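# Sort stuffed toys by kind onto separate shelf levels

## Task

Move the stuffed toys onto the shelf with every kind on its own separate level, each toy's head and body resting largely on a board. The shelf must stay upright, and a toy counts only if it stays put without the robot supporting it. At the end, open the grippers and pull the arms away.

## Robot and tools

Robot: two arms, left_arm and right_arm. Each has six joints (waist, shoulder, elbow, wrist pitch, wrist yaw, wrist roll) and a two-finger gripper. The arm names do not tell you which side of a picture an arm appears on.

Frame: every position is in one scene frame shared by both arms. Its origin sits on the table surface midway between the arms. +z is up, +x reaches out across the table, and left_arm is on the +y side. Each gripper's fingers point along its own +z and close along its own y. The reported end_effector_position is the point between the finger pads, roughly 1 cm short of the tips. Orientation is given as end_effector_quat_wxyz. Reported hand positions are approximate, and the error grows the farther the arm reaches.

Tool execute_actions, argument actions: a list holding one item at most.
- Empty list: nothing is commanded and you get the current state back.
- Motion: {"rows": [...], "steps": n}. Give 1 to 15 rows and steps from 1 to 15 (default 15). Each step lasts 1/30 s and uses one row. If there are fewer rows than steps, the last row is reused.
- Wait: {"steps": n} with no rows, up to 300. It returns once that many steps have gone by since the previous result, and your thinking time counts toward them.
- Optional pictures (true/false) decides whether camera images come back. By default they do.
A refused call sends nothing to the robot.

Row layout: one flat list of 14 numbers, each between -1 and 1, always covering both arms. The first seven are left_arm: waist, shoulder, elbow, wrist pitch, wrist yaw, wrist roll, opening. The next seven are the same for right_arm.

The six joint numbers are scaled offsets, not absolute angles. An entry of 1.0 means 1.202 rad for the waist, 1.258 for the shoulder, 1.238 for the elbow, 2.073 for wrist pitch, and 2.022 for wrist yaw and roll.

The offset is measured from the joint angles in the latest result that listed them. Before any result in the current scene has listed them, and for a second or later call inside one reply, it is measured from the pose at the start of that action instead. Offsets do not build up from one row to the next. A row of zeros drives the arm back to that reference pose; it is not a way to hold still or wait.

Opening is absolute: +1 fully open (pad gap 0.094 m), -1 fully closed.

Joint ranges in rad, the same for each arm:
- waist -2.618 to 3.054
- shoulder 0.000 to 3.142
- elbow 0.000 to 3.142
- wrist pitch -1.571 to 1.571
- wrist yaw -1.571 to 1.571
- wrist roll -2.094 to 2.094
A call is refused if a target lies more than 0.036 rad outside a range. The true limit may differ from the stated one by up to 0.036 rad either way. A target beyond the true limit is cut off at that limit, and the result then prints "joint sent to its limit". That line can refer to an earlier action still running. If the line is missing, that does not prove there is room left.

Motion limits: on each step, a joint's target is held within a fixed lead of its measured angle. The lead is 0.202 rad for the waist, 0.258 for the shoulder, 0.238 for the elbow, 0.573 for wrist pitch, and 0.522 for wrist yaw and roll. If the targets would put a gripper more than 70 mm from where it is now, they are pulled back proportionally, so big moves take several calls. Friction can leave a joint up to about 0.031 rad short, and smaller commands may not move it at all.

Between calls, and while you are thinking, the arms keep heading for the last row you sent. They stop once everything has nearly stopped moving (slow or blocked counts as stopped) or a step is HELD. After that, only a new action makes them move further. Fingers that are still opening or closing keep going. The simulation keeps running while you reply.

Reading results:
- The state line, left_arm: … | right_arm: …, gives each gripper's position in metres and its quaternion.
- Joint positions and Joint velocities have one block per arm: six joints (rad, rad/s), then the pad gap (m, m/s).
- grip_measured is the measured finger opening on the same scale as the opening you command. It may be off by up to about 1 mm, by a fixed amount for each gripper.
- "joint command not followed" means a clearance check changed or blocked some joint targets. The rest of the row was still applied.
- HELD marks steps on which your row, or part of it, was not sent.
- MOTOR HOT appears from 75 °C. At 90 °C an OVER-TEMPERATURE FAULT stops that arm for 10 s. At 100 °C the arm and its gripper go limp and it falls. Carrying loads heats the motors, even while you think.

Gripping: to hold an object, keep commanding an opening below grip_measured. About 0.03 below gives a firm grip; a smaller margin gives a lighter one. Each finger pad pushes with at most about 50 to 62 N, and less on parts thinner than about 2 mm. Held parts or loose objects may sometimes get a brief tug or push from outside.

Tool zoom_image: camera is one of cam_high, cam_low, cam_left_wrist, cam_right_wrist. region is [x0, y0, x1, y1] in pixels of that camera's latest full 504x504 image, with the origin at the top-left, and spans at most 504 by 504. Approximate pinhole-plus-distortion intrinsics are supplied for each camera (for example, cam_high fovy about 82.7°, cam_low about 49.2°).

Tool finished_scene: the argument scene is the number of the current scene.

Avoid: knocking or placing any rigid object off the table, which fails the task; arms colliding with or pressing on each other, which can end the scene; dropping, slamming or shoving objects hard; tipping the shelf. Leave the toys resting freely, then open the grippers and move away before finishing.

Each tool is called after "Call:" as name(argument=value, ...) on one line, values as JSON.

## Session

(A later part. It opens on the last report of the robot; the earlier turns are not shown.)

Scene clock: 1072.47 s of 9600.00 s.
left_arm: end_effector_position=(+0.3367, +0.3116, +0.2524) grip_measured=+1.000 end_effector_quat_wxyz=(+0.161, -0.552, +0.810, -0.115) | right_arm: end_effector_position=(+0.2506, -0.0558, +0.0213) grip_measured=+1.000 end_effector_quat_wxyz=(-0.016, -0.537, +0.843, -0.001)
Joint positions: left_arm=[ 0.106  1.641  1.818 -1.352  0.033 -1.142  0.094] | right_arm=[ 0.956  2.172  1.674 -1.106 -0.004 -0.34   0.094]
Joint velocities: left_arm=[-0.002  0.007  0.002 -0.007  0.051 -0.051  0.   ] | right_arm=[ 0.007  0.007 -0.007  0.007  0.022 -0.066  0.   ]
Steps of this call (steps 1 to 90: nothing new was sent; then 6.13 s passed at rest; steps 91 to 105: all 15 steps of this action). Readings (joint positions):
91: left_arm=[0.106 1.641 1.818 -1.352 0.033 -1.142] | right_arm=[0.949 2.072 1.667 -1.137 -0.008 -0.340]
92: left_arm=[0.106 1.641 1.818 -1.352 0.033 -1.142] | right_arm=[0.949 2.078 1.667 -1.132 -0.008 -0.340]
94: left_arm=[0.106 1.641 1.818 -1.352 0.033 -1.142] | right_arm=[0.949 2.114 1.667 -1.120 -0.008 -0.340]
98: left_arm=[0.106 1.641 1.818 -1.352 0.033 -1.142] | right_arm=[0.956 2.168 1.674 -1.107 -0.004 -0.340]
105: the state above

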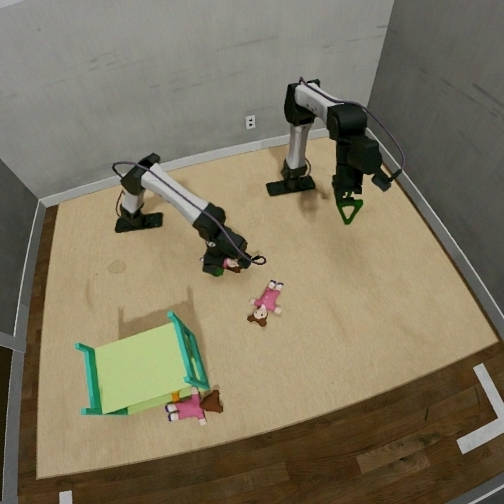

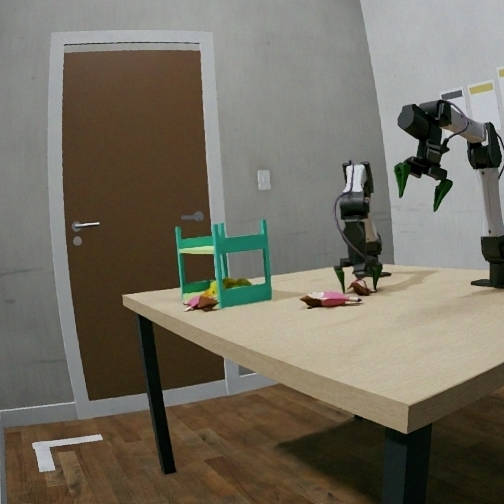

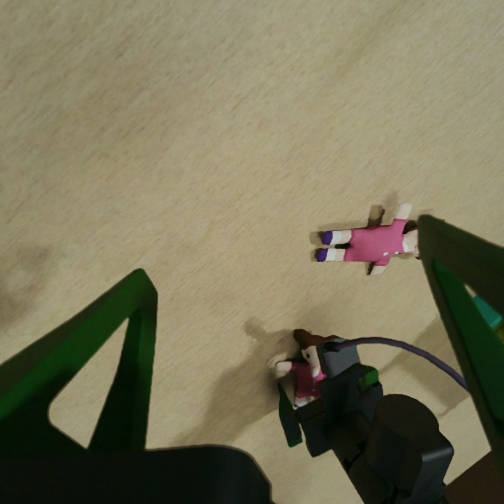

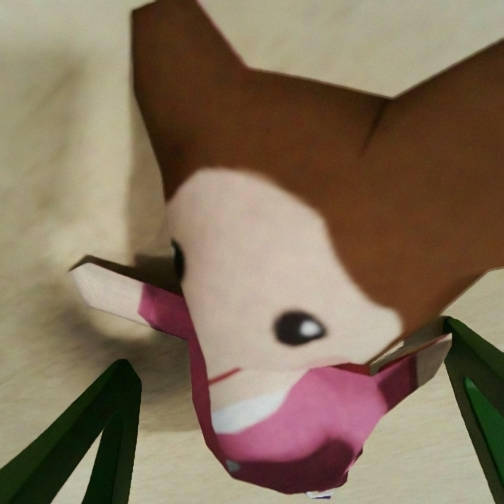

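Call:
execute_actions(actions=[{"rows":[[0,0,0,0,0,0,1,0,0.015,0,0,0,0,0.3],[0,0,0,0,0,0,1,0,0.015,0,0,0,0,-0.3],[0,0,0,0,0,0,1,0,0.015,0,0,0,0,-0.92]],"steps":15}])

Call:
execute_actions(actions=[{"rows":[[0,0,0,0,0,0,1,0,0,0,0,0,0,-0.92],[0,0,0,0,0,0,1,0,0,0,0,0,0,-0.92],[0,0,0,0,0,0,1,0,0,0,0,0,0,-0.92],[0,0,0,0,0,0,1,0,-0.1,0,0,0,0,-0.92],[0,0,0,0,0,0,1,0,-0.25,0,0,0,0,-0.92],[0,0,0,0,0,0,1,0,-0.4,-0.1,0.1,0,0,-0.92],[0,0,0,0,0,0,1,0,-0.55,-0.2,0.2,0,0,-0.92],[0,0,0,0,0,0,1,0,-0.69,-0.35,0.3,0,0.17,-0.92],[0,0,0,0,0,0,1,-0.2,-0.69,-0.45,0.35,0,0.17,-0.92],[0,0,0,0,0,0,1,-0.4,-0.69,-0.45,0.35,0,0.17,-0.92],[0,0,0,0,0,0,1,-0.59,-0.69,-0.45,0.35,0,0.17,-0.92]],"steps":15}])

Call:
execute_actions(actions=[{"steps":45}])

Scene clock: 1086.17 s of 9600.00 s.
left_arm: end_effector_position=(+0.3367, +0.3116, +0.2524) grip_measured=+1.000 end_effector_quat_wxyz=(+0.161, -0.552, +0.810, -0.115) | right_arm: end_effector_position=(+0.2496, -0.0559, +0.0233) grip_measured=-0.906 end_effector_quat_wxyz=(-0.016, -0.538, +0.843, -0.001)
Joint positions: left_arm=[ 0.106  1.641  1.818 -1.352  0.033 -1.142  0.094] | right_arm=[ 0.957  2.167  1.674 -1.111 -0.006 -0.34   0.004]
Joint velocities: left_arm=[-0.012  0.007 -0.012  0.081 -0.066  0.007  0.   ] | right_arm=[-0.017  0.002 -0.012 -0.051 -0.037 -0.007  0.   ]
Steps of this call (steps 1 to 15: the robot went on to your last target; steps 16 to 90: nothing new was sent; then 10.20 s passed at rest; steps 91 to 105: all 15 steps of this action). Readings (joint positions):
91: left_arm=[0.106 1.641 1.818 -1.352 0.033 -1.142] | right_arm=[0.956 2.172 1.674 -1.105 -0.002 -0.340]
92: left_arm=[0.106 1.641 1.818 -1.352 0.033 -1.142] | right_arm=[0.956 2.172 1.674 -1.104 0.004 -0.340]
94: left_arm=[0.106 1.641 1.818 -1.352 0.033 -1.142] | right_arm=[0.956 2.172 1.674 -1.104 0.006 -0.340]
98: left_arm=[0.106 1.641 1.818 -1.352 0.033 -1.142] | right_arm=[0.956 2.169 1.674 -1.107 -0.000 -0.340]
105: the state above

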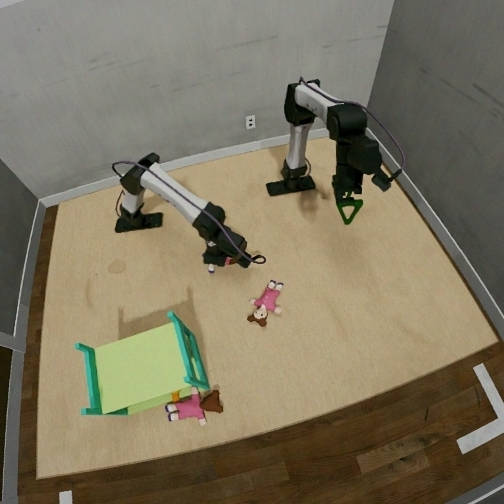

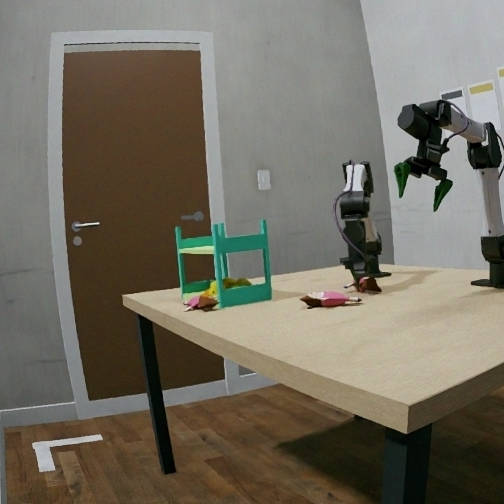

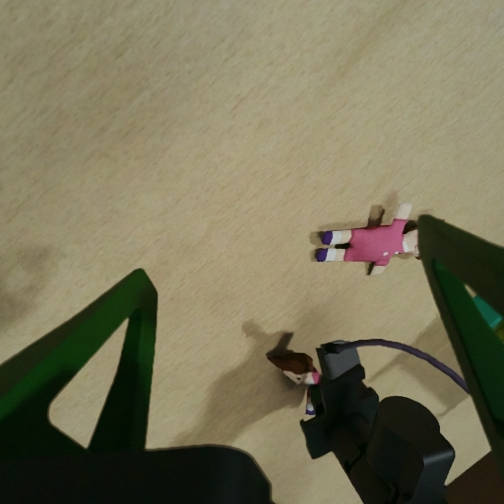

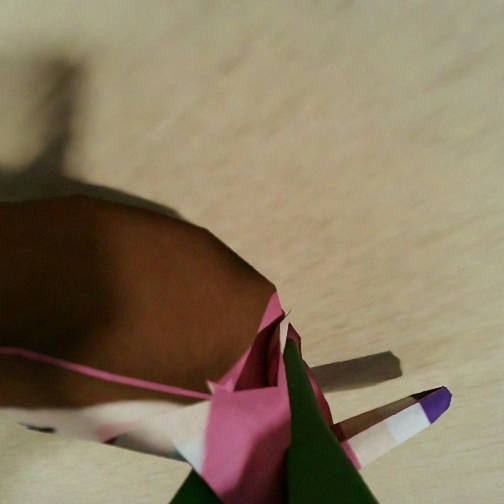

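Scene clock: 1086.67 s of 9600.00 s.
left_arm: end_effector_position=(+0.3367, +0.3116, +0.2524) grip_measured=+1.000 end_effector_quat_wxyz=(+0.161, -0.552, +0.810, -0.115) | right_arm: end_effector_position=(+0.3209, -0.1457, +0.1704) grip_measured=-0.908 end_effector_quat_wxyz=(+0.329, -0.288, +0.896, +0.074)
Joint positions: left_arm=[ 0.106  1.641  1.818 -1.352  0.033 -1.142  0.094] | right_arm=[ 0.669  1.489  1.185 -0.579 -0.016 -0.109  0.004]
Joint velocities: left_arm=[ 0.002  0.007  0.002 -0.022 -0.007  0.037  0.   ] | right_arm=[-1.424 -1.433 -0.545  0.608  0.007  0.374  0.   ]
Steps of this call (steps 1 to 15: all 15 steps of this action). Readings (joint positions):
1: left_arm=[0.106 1.641 1.818 -1.352 0.033 -1.142] | right_arm=[0.957 2.166 1.674 -1.111 -0.006 -0.340]
2: left_arm=[0.106 1.641 1.818 -1.352 0.033 -1.142] | right_arm=[0.957 2.165 1.674 -1.111 -0.007 -0.340]
4: left_arm=[0.106 1.641 1.818 -1.352 0.033 -1.142] | right_arm=[0.957 2.154 1.673 -1.111 -0.007 -0.340]
8: left_arm=[0.106 1.641 1.818 -1.352 0.033 -1.142] | right_arm=[0.957 1.937 1.502 -0.920 -0.007 -0.296]
15: the state above

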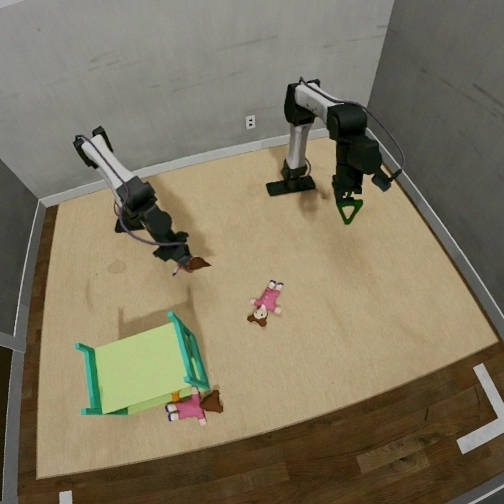

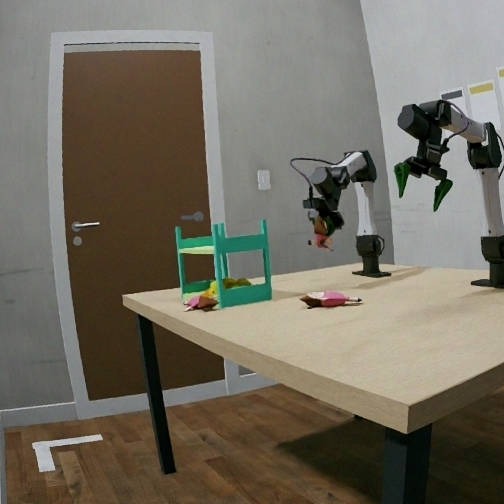

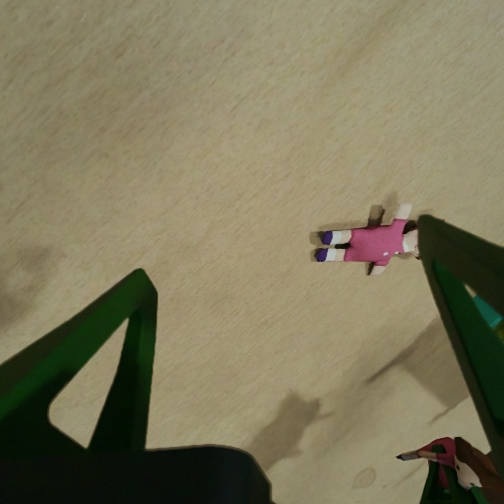

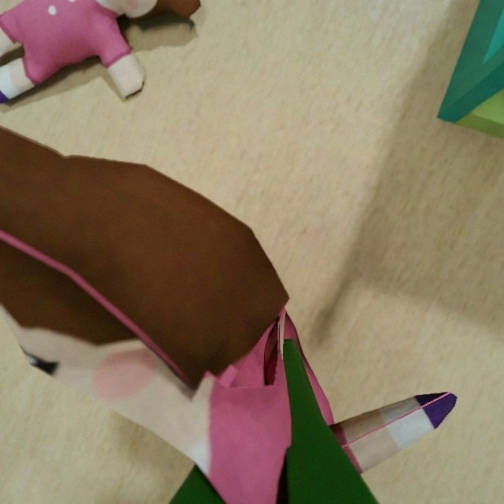

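Scene clock: 1088.17 s of 9600.00 s.
left_arm: end_effector_position=(+0.3367, +0.3116, +0.2524) grip_measured=+1.000 end_effector_quat_wxyz=(+0.161, -0.552, +0.810, -0.115) | right_arm: end_effector_position=(+0.3729, -0.3151, +0.2499) grip_measured=-0.908 end_effector_quat_wxyz=(+0.474, -0.036, +0.880, +0.014)
Joint positions: left_arm=[ 0.106  1.641  1.818 -1.352  0.033 -1.142  0.094] | right_arm=[ 0.238  1.302  1.13  -0.411  0.005 -0.008  0.004]
Joint velocities: left_arm=[-0.012  0.002  0.017 -0.037 -0.007  0.007  0.   ] | right_arm=[ 0.002 -0.002 -0.007  0.081 -0.007 -0.037  0.001]
Steps of this call (steps 1 to 30: the robot went on to your last target; steps 31 to 45: nothing new was sent). Readings (joint positions):
1: left_arm=[0.106 1.641 1.818 -1.352 0.033 -1.142] | right_arm=[0.617 1.442 1.170 -0.559 -0.015 -0.095]
2: left_arm=[0.106 1.641 1.818 -1.352 0.033 -1.142] | right_arm=[0.563 1.399 1.161 -0.536 -0.015 -0.082]
4: left_arm=[0.106 1.641 1.818 -1.352 0.033 -1.142] | right_arm=[0.439 1.337 1.153 -0.488 -0.016 -0.059]
8: left_arm=[0.106 1.641 1.818 -1.352 0.033 -1.142] | right_arm=[0.244 1.302 1.153 -0.421 0.004 -0.027]
45: the state above
All arms were judged still, so your last target was given up. Only a new action makes them travel on or press farther. Fingers that are still opening or closing keep moving.

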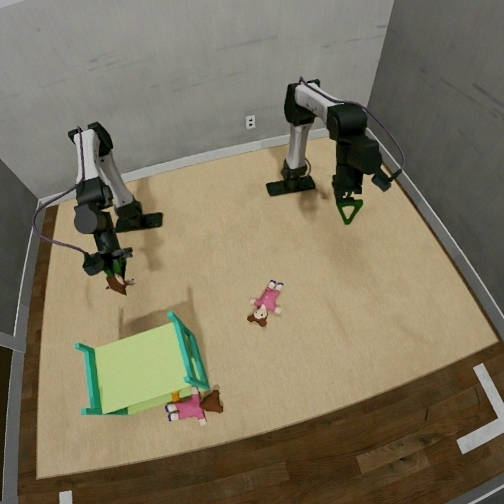

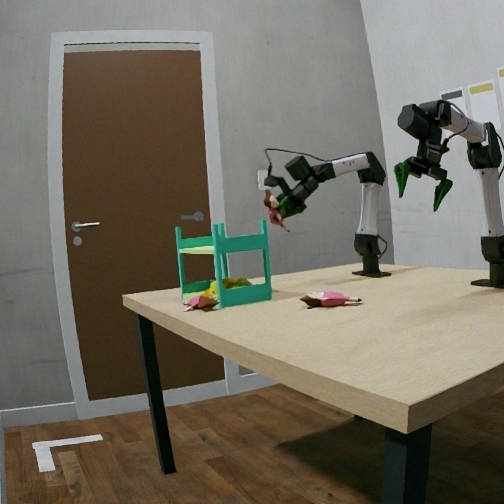

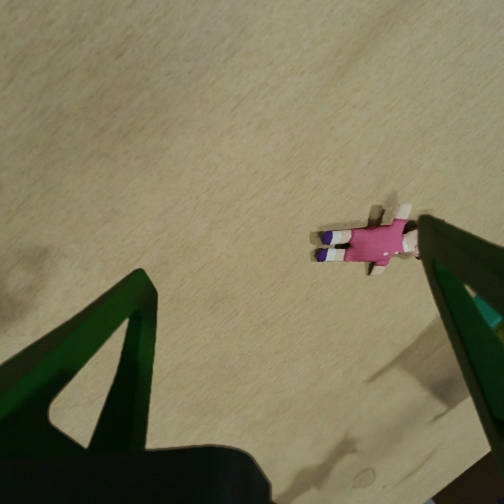

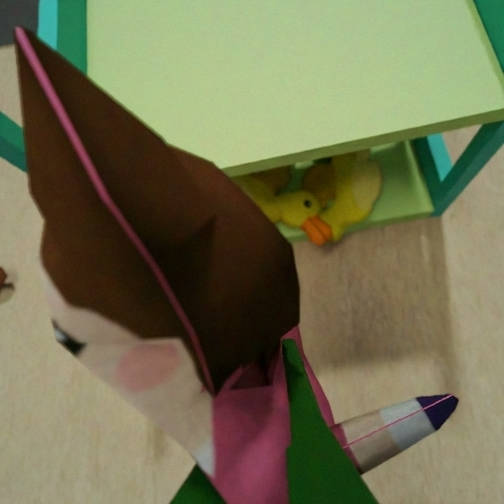

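Call:
execute_actions(actions=[{"rows":[[0,0,0,0,0,0,1,-0.05,0,0.15,0,0,0,-0.92],[0,0,0,0,0,0,1,-0.05,0.05,0.3,0,0,0,-0.92],[0,0,0,0,0,0,1,-0.05,0.12,0.4,0,0,0,-0.92],[0,0,0,0,0,0,1,-0.05,0.2,0.5,0,0,0,-0.92],[0,0,0,0,0,0,1,-0.05,0.28,0.6,0,0,0,-0.92],[0,0,0,0,0,0,1,-0.05,0.36,0.65,0,0,0,-0.92],[0,0,0,0,0,0,1,-0.05,0.43,0.65,0,0,0,-0.92],[0,0,0,0,0,0,1,-0.05,0.5,0.65,0,0,0,-0.92],[0,0,0,0,0,0,1,-0.05,0.56,0.65,0,0,0,-0.92]],"steps":15}])

Call:
execute_actions(actions=[{"steps":25}])

Scene clock: 1102.53 s of 9600.00 s.
left_arm: end_effector_position=(+0.3367, +0.3116, +0.2524) grip_measured=+1.000 end_effector_quat_wxyz=(+0.161, -0.552, +0.810, -0.115) | right_arm: end_effector_position=(+0.5674, -0.3317, +0.2526) grip_measured=-0.908 end_effector_quat_wxyz=(+0.495, -0.013, +0.869, +0.003)
Joint positions: left_arm=[ 0.106  1.641  1.818 -1.352  0.033 -1.142  0.094] | right_arm=[ 0.185  2.035  1.908 -0.408  0.002 -0.008  0.004]
Joint velocities: left_arm=[-0.012 -0.007  0.017 -0.037  0.007  0.022  0.   ] | right_arm=[ 0.007  0.569 -0.002 -0.462  0.007  0.007 -0.   ]
Steps of this call (steps 1 to 90: nothing new was sent; then 10.87 s passed at rest; steps 91 to 105: all 15 steps of this action). Readings (joint positions):
91: left_arm=[0.106 1.641 1.818 -1.352 0.033 -1.142] | right_arm=[0.234 1.304 1.147 -0.429 0.003 -0.008]
92: left_arm=[0.106 1.641 1.818 -1.352 0.033 -1.142] | right_arm=[0.223 1.319 1.189 -0.457 0.002 -0.008]
94: left_arm=[0.106 1.641 1.818 -1.352 0.033 -1.142] | right_arm=[0.199 1.392 1.328 -0.471 0.002 -0.008]
98: left_arm=[0.106 1.641 1.818 -1.352 0.033 -1.142] | right_arm=[0.185 1.678 1.679 -0.422 0.002 -0.008]
105: the state above

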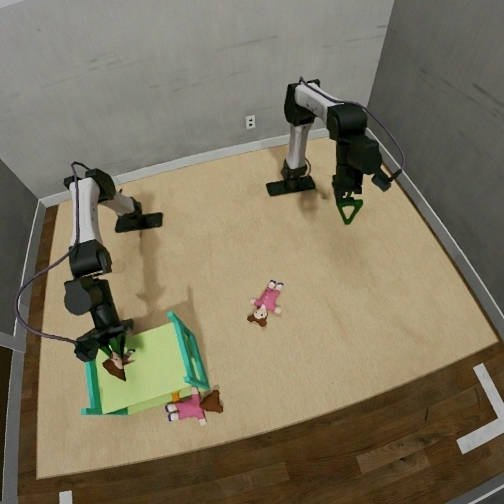

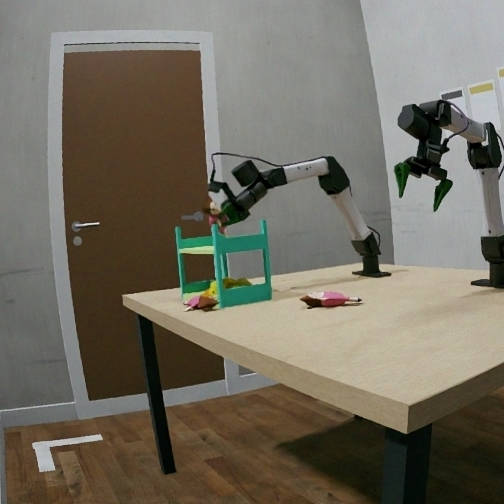

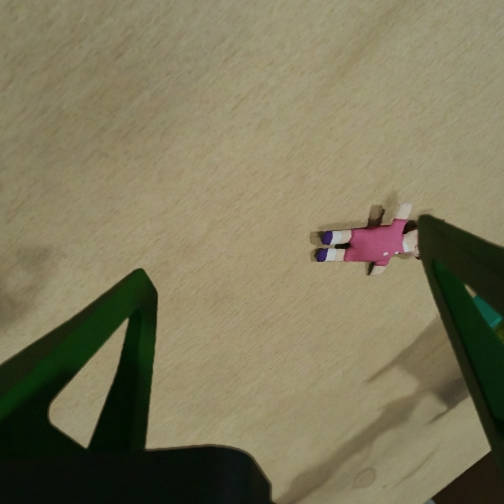

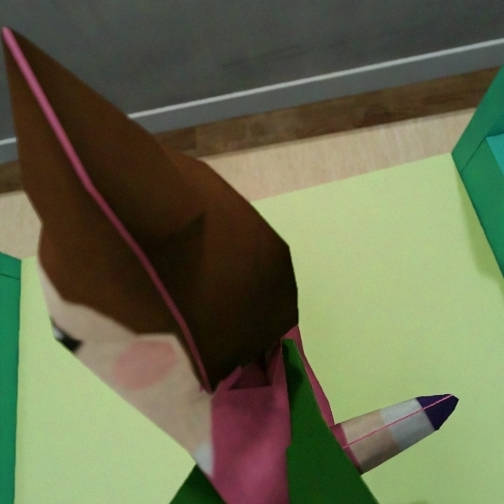

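Scene clock: 1103.37 s of 9600.00 s.
left_arm: end_effector_position=(+0.3367, +0.3116, +0.2524) grip_measured=+1.000 end_effector_quat_wxyz=(+0.161, -0.552, +0.810, -0.115) | right_arm: end_effector_position=(+0.5628, -0.3318, +0.2514) grip_measured=-0.908 end_effector_quat_wxyz=(+0.486, -0.013, +0.874, +0.003)
Joint positions: left_arm=[ 0.106  1.641  1.818 -1.352  0.033 -1.142  0.094] | right_arm=[ 0.185  2.027  1.908 -0.436  0.002 -0.008  0.004]
Joint velocities: left_arm=[-0.002 -0.002 -0.002 -0.022  0.037 -0.066  0.   ] | right_arm=[ 0.007 -0.002 -0.017 -0.051  0.037 -0.007 -0.001]
Steps of this call (steps 1 to 25: the robot went on to your last target). Readings (joint positions):
1: left_arm=[0.106 1.641 1.818 -1.352 0.033 -1.142] | right_arm=[0.185 2.049 1.908 -0.423 0.002 -0.008]
2: left_arm=[0.106 1.641 1.818 -1.352 0.033 -1.142] | right_arm=[0.185 2.057 1.908 -0.434 0.002 -0.008]
4: left_arm=[0.106 1.641 1.818 -1.352 0.033 -1.142] | right_arm=[0.185 2.056 1.908 -0.444 0.002 -0.008]
8: left_arm=[0.106 1.641 1.818 -1.352 0.033 -1.142] | right_arm=[0.185 2.036 1.908 -0.442 0.002 -0.008]
25: the state above

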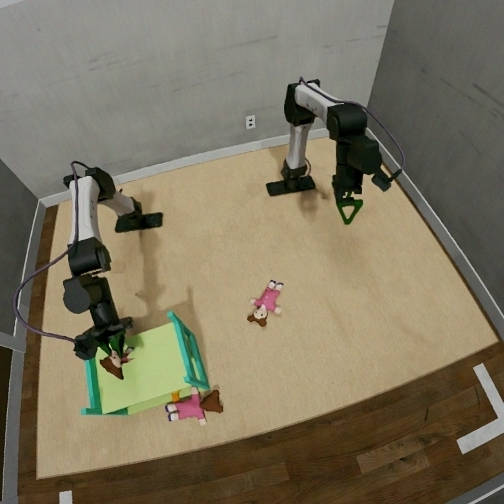

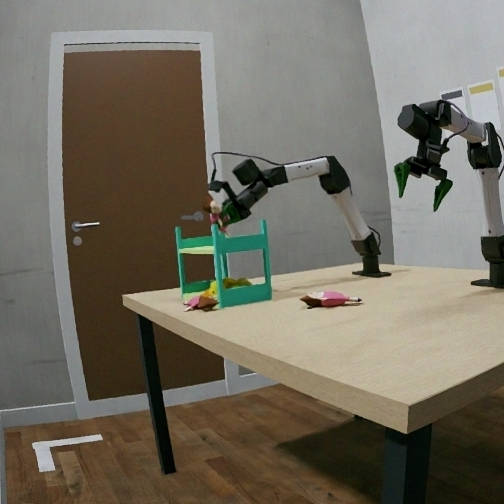

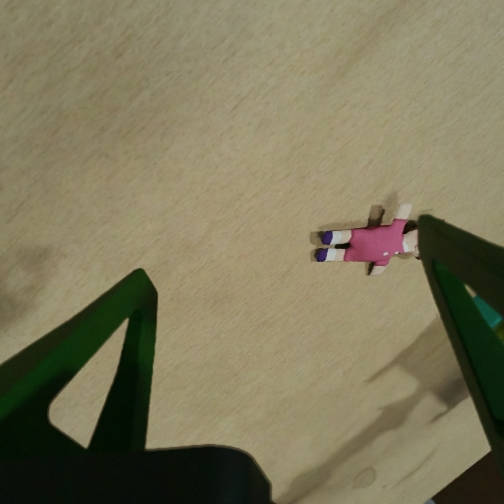

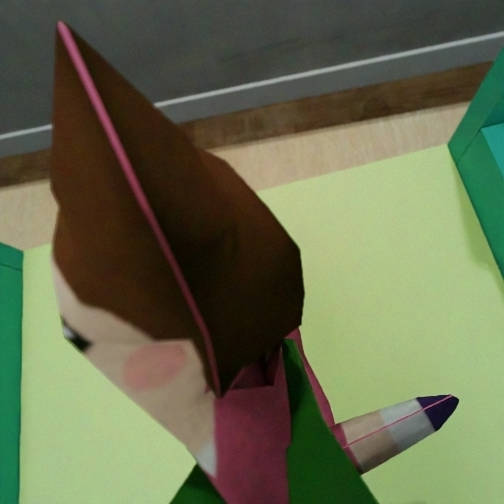

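Call:
execute_actions(actions=[{"rows":[[0,0,0,0,0,0,1,0.06,-0.06,0.04,-0.15,0,0,-0.92]],"steps":15}])

Call:
execute_actions(actions=[{"steps":25}])

Scene clock: 1122.30 s of 9600.00 s.
left_arm: end_effector_position=(+0.3367, +0.3116, +0.2524) grip_measured=+1.000 end_effector_quat_wxyz=(+0.161, -0.552, +0.810, -0.115) | right_arm: end_effector_position=(+0.5092, -0.2911, +0.2338) grip_measured=-0.908 end_effector_quat_wxyz=(+0.384, -0.050, +0.922, +0.016)
Joint positions: left_arm=[ 0.106  1.641  1.818 -1.352  0.033 -1.142  0.094] | right_arm=[ 0.263  1.971  1.93  -0.741  0.004 -0.008  0.004]
Joint velocities: left_arm=[-0.012  0.002 -0.022 -0.007 -0.051 -0.066  0.   ] | right_arm=[-0.002  0.017  0.002 -0.051 -0.007 -0.125 -0.   ]
Steps of this call (steps 1 to 15: the robot went on to your last target; steps 16 to 90: nothing new was sent; then 15.43 s passed at rest; steps 91 to 105: all 15 steps of this action). Readings (joint positions):
91: left_arm=[0.106 1.641 1.818 -1.352 0.033 -1.142] | right_arm=[0.190 2.024 1.914 -0.465 0.004 -0.008]
92: left_arm=[0.106 1.641 1.818 -1.352 0.033 -1.142] | right_arm=[0.198 2.016 1.918 -0.523 0.005 -0.008]
94: left_arm=[0.106 1.641 1.818 -1.352 0.033 -1.142] | right_arm=[0.225 1.995 1.919 -0.614 0.005 -0.008]
98: left_arm=[0.106 1.641 1.818 -1.352 0.033 -1.142] | right_arm=[0.262 1.973 1.929 -0.698 0.004 -0.008]
105: the state above

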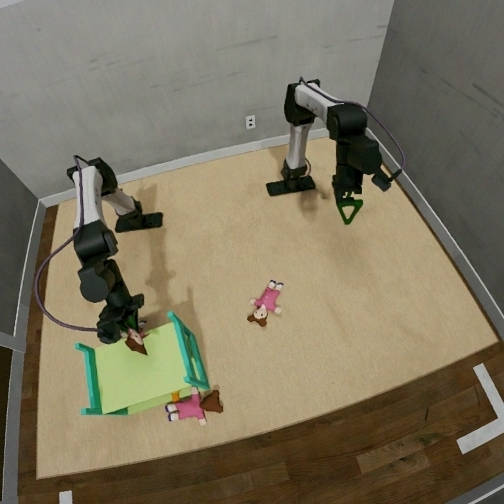

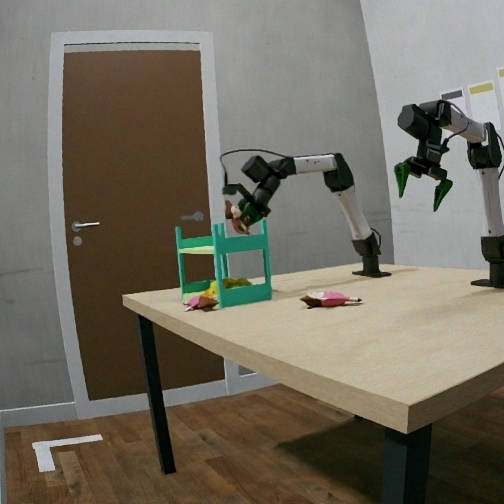

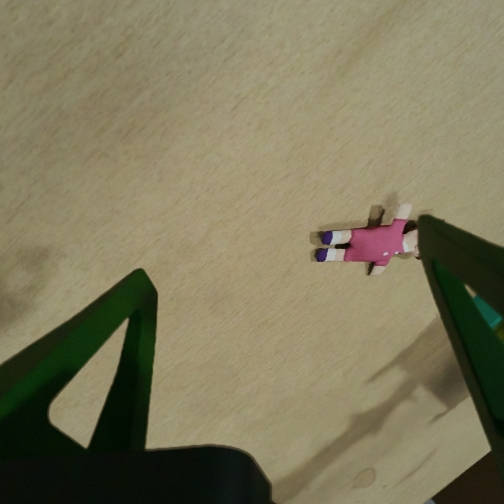

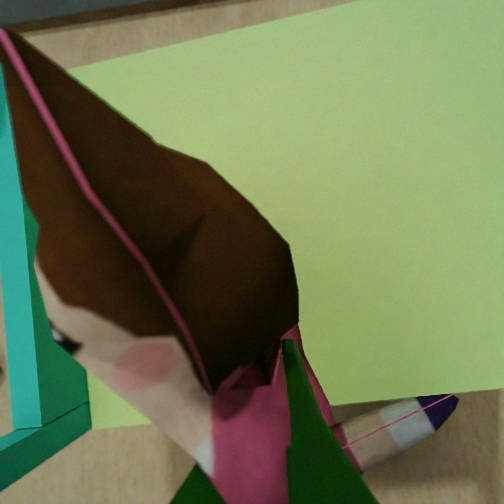

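Scene clock: 1123.13 s of 9600.00 s.
left_arm: end_effector_position=(+0.3367, +0.3116, +0.2524) grip_measured=+1.000 end_effector_quat_wxyz=(+0.161, -0.552, +0.810, -0.115) | right_arm: end_effector_position=(+0.5075, -0.2913, +0.2321) grip_measured=-0.908 end_effector_quat_wxyz=(+0.380, -0.050, +0.923, +0.016)
Joint positions: left_arm=[ 0.106  1.641  1.818 -1.352  0.033 -1.142  0.094] | right_arm=[ 0.263  1.971  1.93  -0.75   0.004 -0.008  0.004]
Joint velocities: left_arm=[ 0.002  0.007 -0.012 -0.022  0.081  0.051  0.   ] | right_arm=[-0.002 -0.007 -0.002 -0.007 -0.022 -0.037 -0.001]
Steps of this call (steps 1 to 15: the robot went on to your last target; steps 16 to 25: nothing new was sent). Readings (joint positions):
1: left_arm=[0.106 1.641 1.818 -1.352 0.033 -1.142] | right_arm=[0.263 1.971 1.930 -0.743 0.004 -0.008]
2: left_arm=[0.106 1.641 1.818 -1.352 0.033 -1.142] | right_arm=[0.263 1.971 1.930 -0.745 0.004 -0.008]
4: left_arm=[0.106 1.641 1.818 -1.352 0.033 -1.142] | right_arm=[0.263 1.971 1.930 -0.747 0.004 -0.008]
8: left_arm=[0.106 1.641 1.818 -1.352 0.033 -1.142] | right_arm=[0.263 1.971 1.930 -0.749 0.004 -0.008]
25: the state above
All arms were judged still, so your last target was given up. Only a new action makes them travel on or press farther. Fingers that are still opening or closing keep moving.

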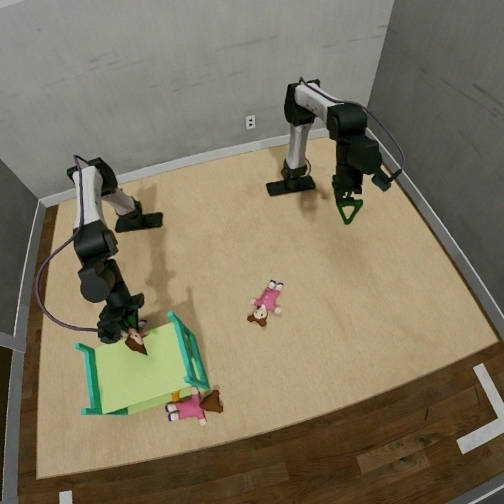

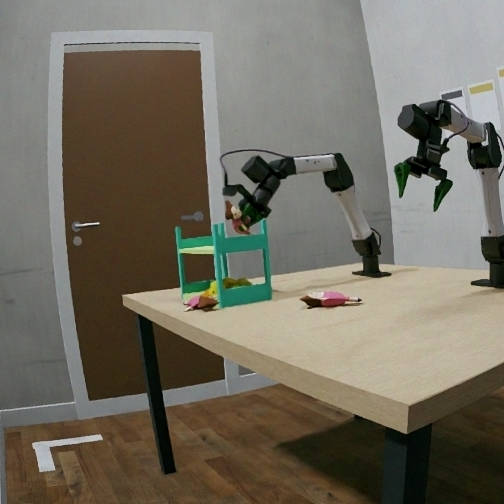

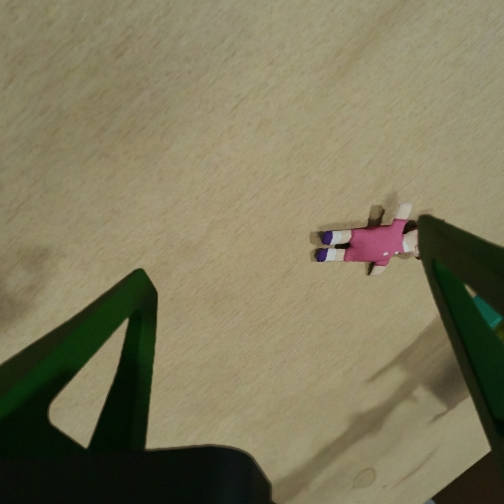

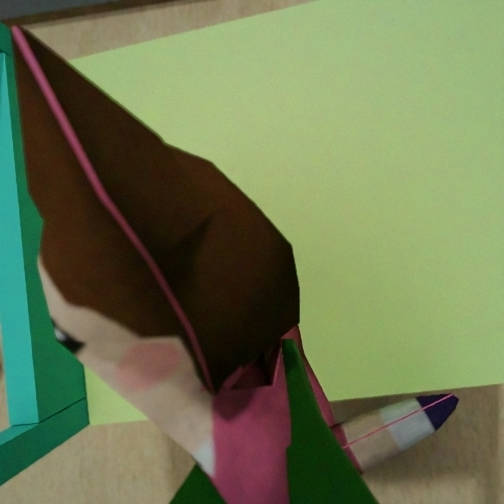

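Call:
execute_actions(actions=[{"rows":[[0,0,0,0,0,0,1,-0.035,0,0.08,0,0,0,-0.92],[0,0,0,0,0,0,1,-0.035,0.04,0.15,-0.02,0,0,-0.92],[0,0,0,0,0,0,1,-0.035,0.08,0.21,-0.04,0,0,-0.92],[0,0,0,0,0,0,1,-0.035,0.12,0.26,-0.067,0,0,-0.92],[0,0,0,0,0,0,1,-0.035,0.15,0.295,-0.067,0,0,-0.92],[0,0,0,0,0,0,1,-0.035,0.187,0.295,-0.067,0,0,-0.92]],"steps":15}])

Call:
execute_actions(actions=[{"steps":20}])

Scene clock: 1138.00 s of 9600.00 s.
left_arm: end_effector_position=(+0.3367, +0.3116, +0.2524) grip_measured=+1.000 end_effector_quat_wxyz=(+0.161, -0.552, +0.810, -0.115) | right_arm: end_effector_position=(+0.5534, -0.3097, +0.2141) grip_measured=-0.908 end_effector_quat_wxyz=(+0.360, -0.032, +0.932, +0.008)
Joint positions: left_arm=[ 0.106  1.641  1.818 -1.352  0.033 -1.142  0.094] | right_arm=[ 0.223  2.225  2.278 -0.888  0.003 -0.008  0.004]
Joint velocities: left_arm=[ 0.012  0.002 -0.007 -0.037 -0.022 -0.022  0.   ] | right_arm=[ 0.007  0.066  0.002 -0.168 -0.066  0.007  0.001]
Steps of this call (steps 1 to 90: nothing new was sent; then 11.37 s passed at rest; steps 91 to 105: all 15 steps of this action). Readings (joint positions):
91: left_arm=[0.106 1.641 1.818 -1.352 0.033 -1.142] | right_arm=[0.260 1.972 1.941 -0.759 0.003 -0.008]
92: left_arm=[0.106 1.641 1.818 -1.352 0.033 -1.142] | right_arm=[0.256 1.986 1.975 -0.780 0.003 -0.008]
94: left_arm=[0.106 1.641 1.818 -1.352 0.033 -1.142] | right_arm=[0.242 2.044 2.104 -0.821 0.003 -0.008]
98: left_arm=[0.106 1.641 1.818 -1.352 0.033 -1.142] | right_arm=[0.224 2.151 2.276 -0.829 0.003 -0.008]
105: the state above

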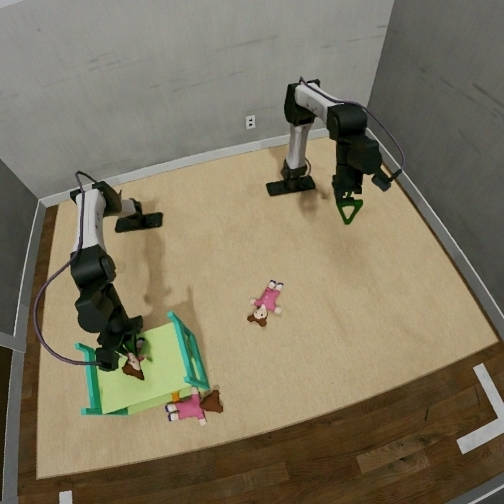

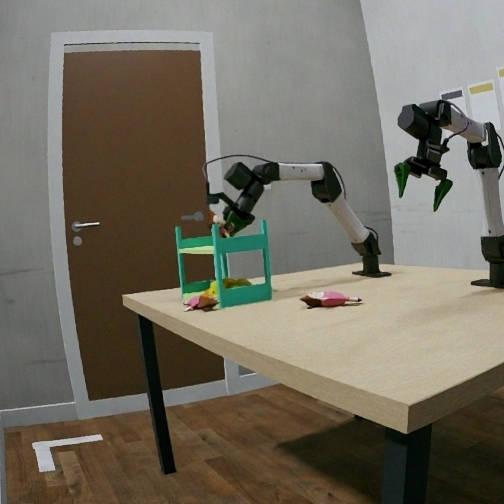

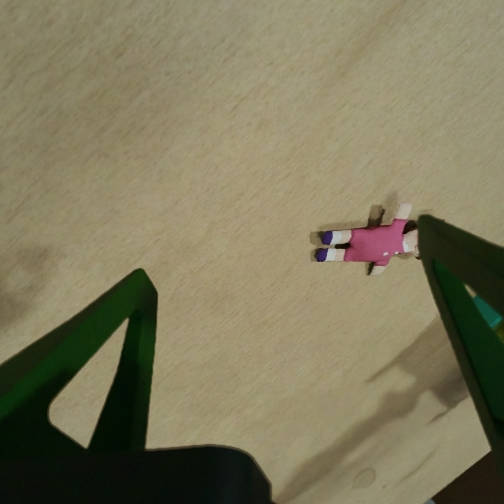

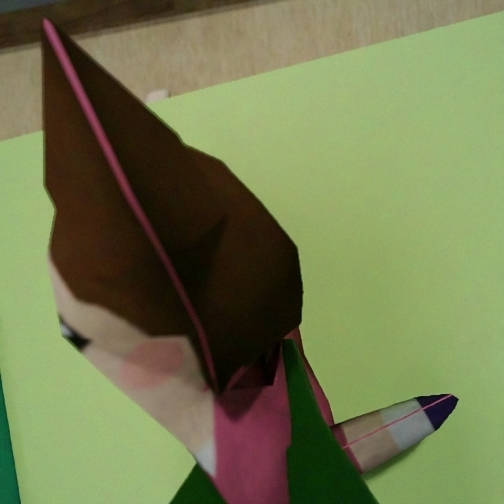

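Scene clock: 1138.67 s of 9600.00 s.
left_arm: end_effector_position=(+0.3367, +0.3116, +0.2524) grip_measured=+1.000 end_effector_quat_wxyz=(+0.161, -0.552, +0.810, -0.115) | right_arm: end_effector_position=(+0.5521, -0.3098, +0.2124) grip_measured=-0.908 end_effector_quat_wxyz=(+0.356, -0.032, +0.934, +0.008)
Joint positions: left_arm=[ 0.106  1.641  1.818 -1.352  0.033 -1.142  0.094] | right_arm=[ 0.223  2.225  2.278 -0.895  0.003 -0.008  0.004]
Joint velocities: left_arm=[ 0.012  0.002 -0.007 -0.037 -0.022 -0.022  0.   ] | right_arm=[ 0.007  0.007 -0.012  0.037  0.007 -0.051 -0.   ]
Steps of this call (steps 1 to 15: the robot went on to your last target; steps 16 to 20: nothing new was sent). Readings (joint positions):
1: left_arm=[0.106 1.641 1.818 -1.352 0.033 -1.142] | right_arm=[0.223 2.225 2.278 -0.892 0.003 -0.008]
2: left_arm=[0.106 1.641 1.818 -1.352 0.033 -1.142] | right_arm=[0.223 2.225 2.278 -0.894 0.003 -0.008]
4: left_arm=[0.106 1.641 1.818 -1.352 0.033 -1.142] | right_arm=[0.223 2.225 2.278 -0.894 0.003 -0.008]
8: left_arm=[0.106 1.641 1.818 -1.352 0.033 -1.142] | right_arm=[0.223 2.225 2.278 -0.895 0.003 -0.008]
20: the state above
All arms were judged still, so your last target was given up. Only a new action makes them travel on or press farther. Fingers that are still opening or closing keep moving.

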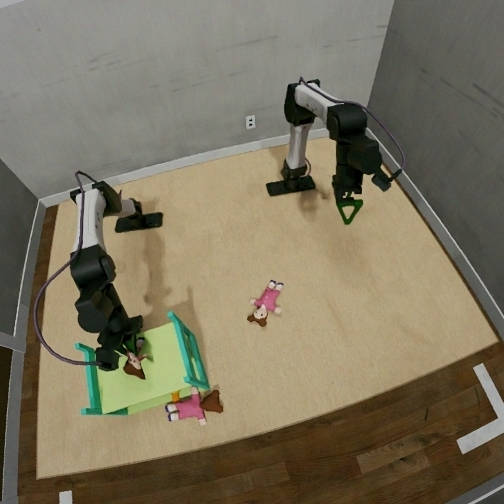

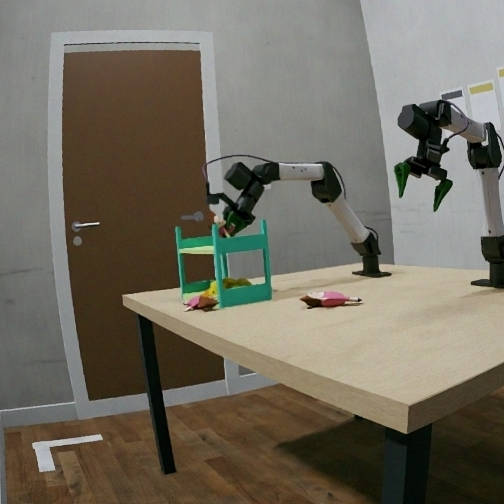

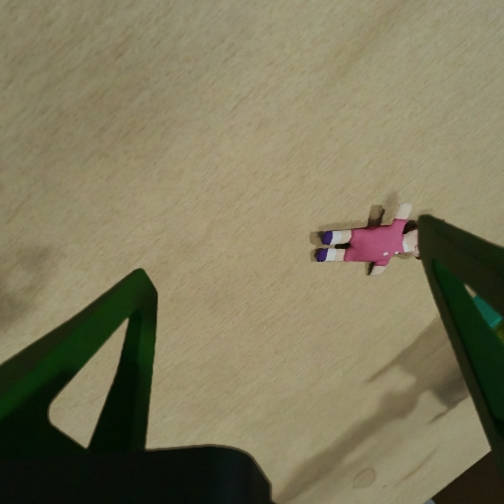

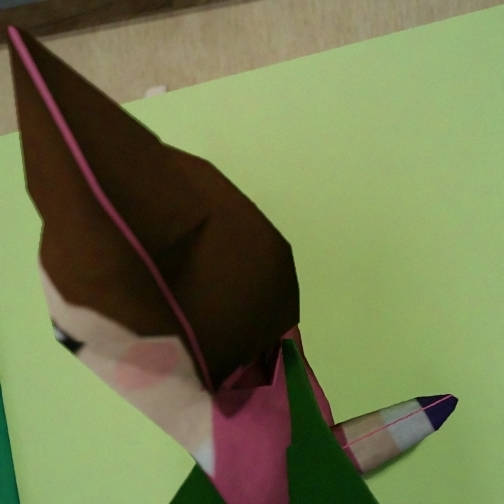

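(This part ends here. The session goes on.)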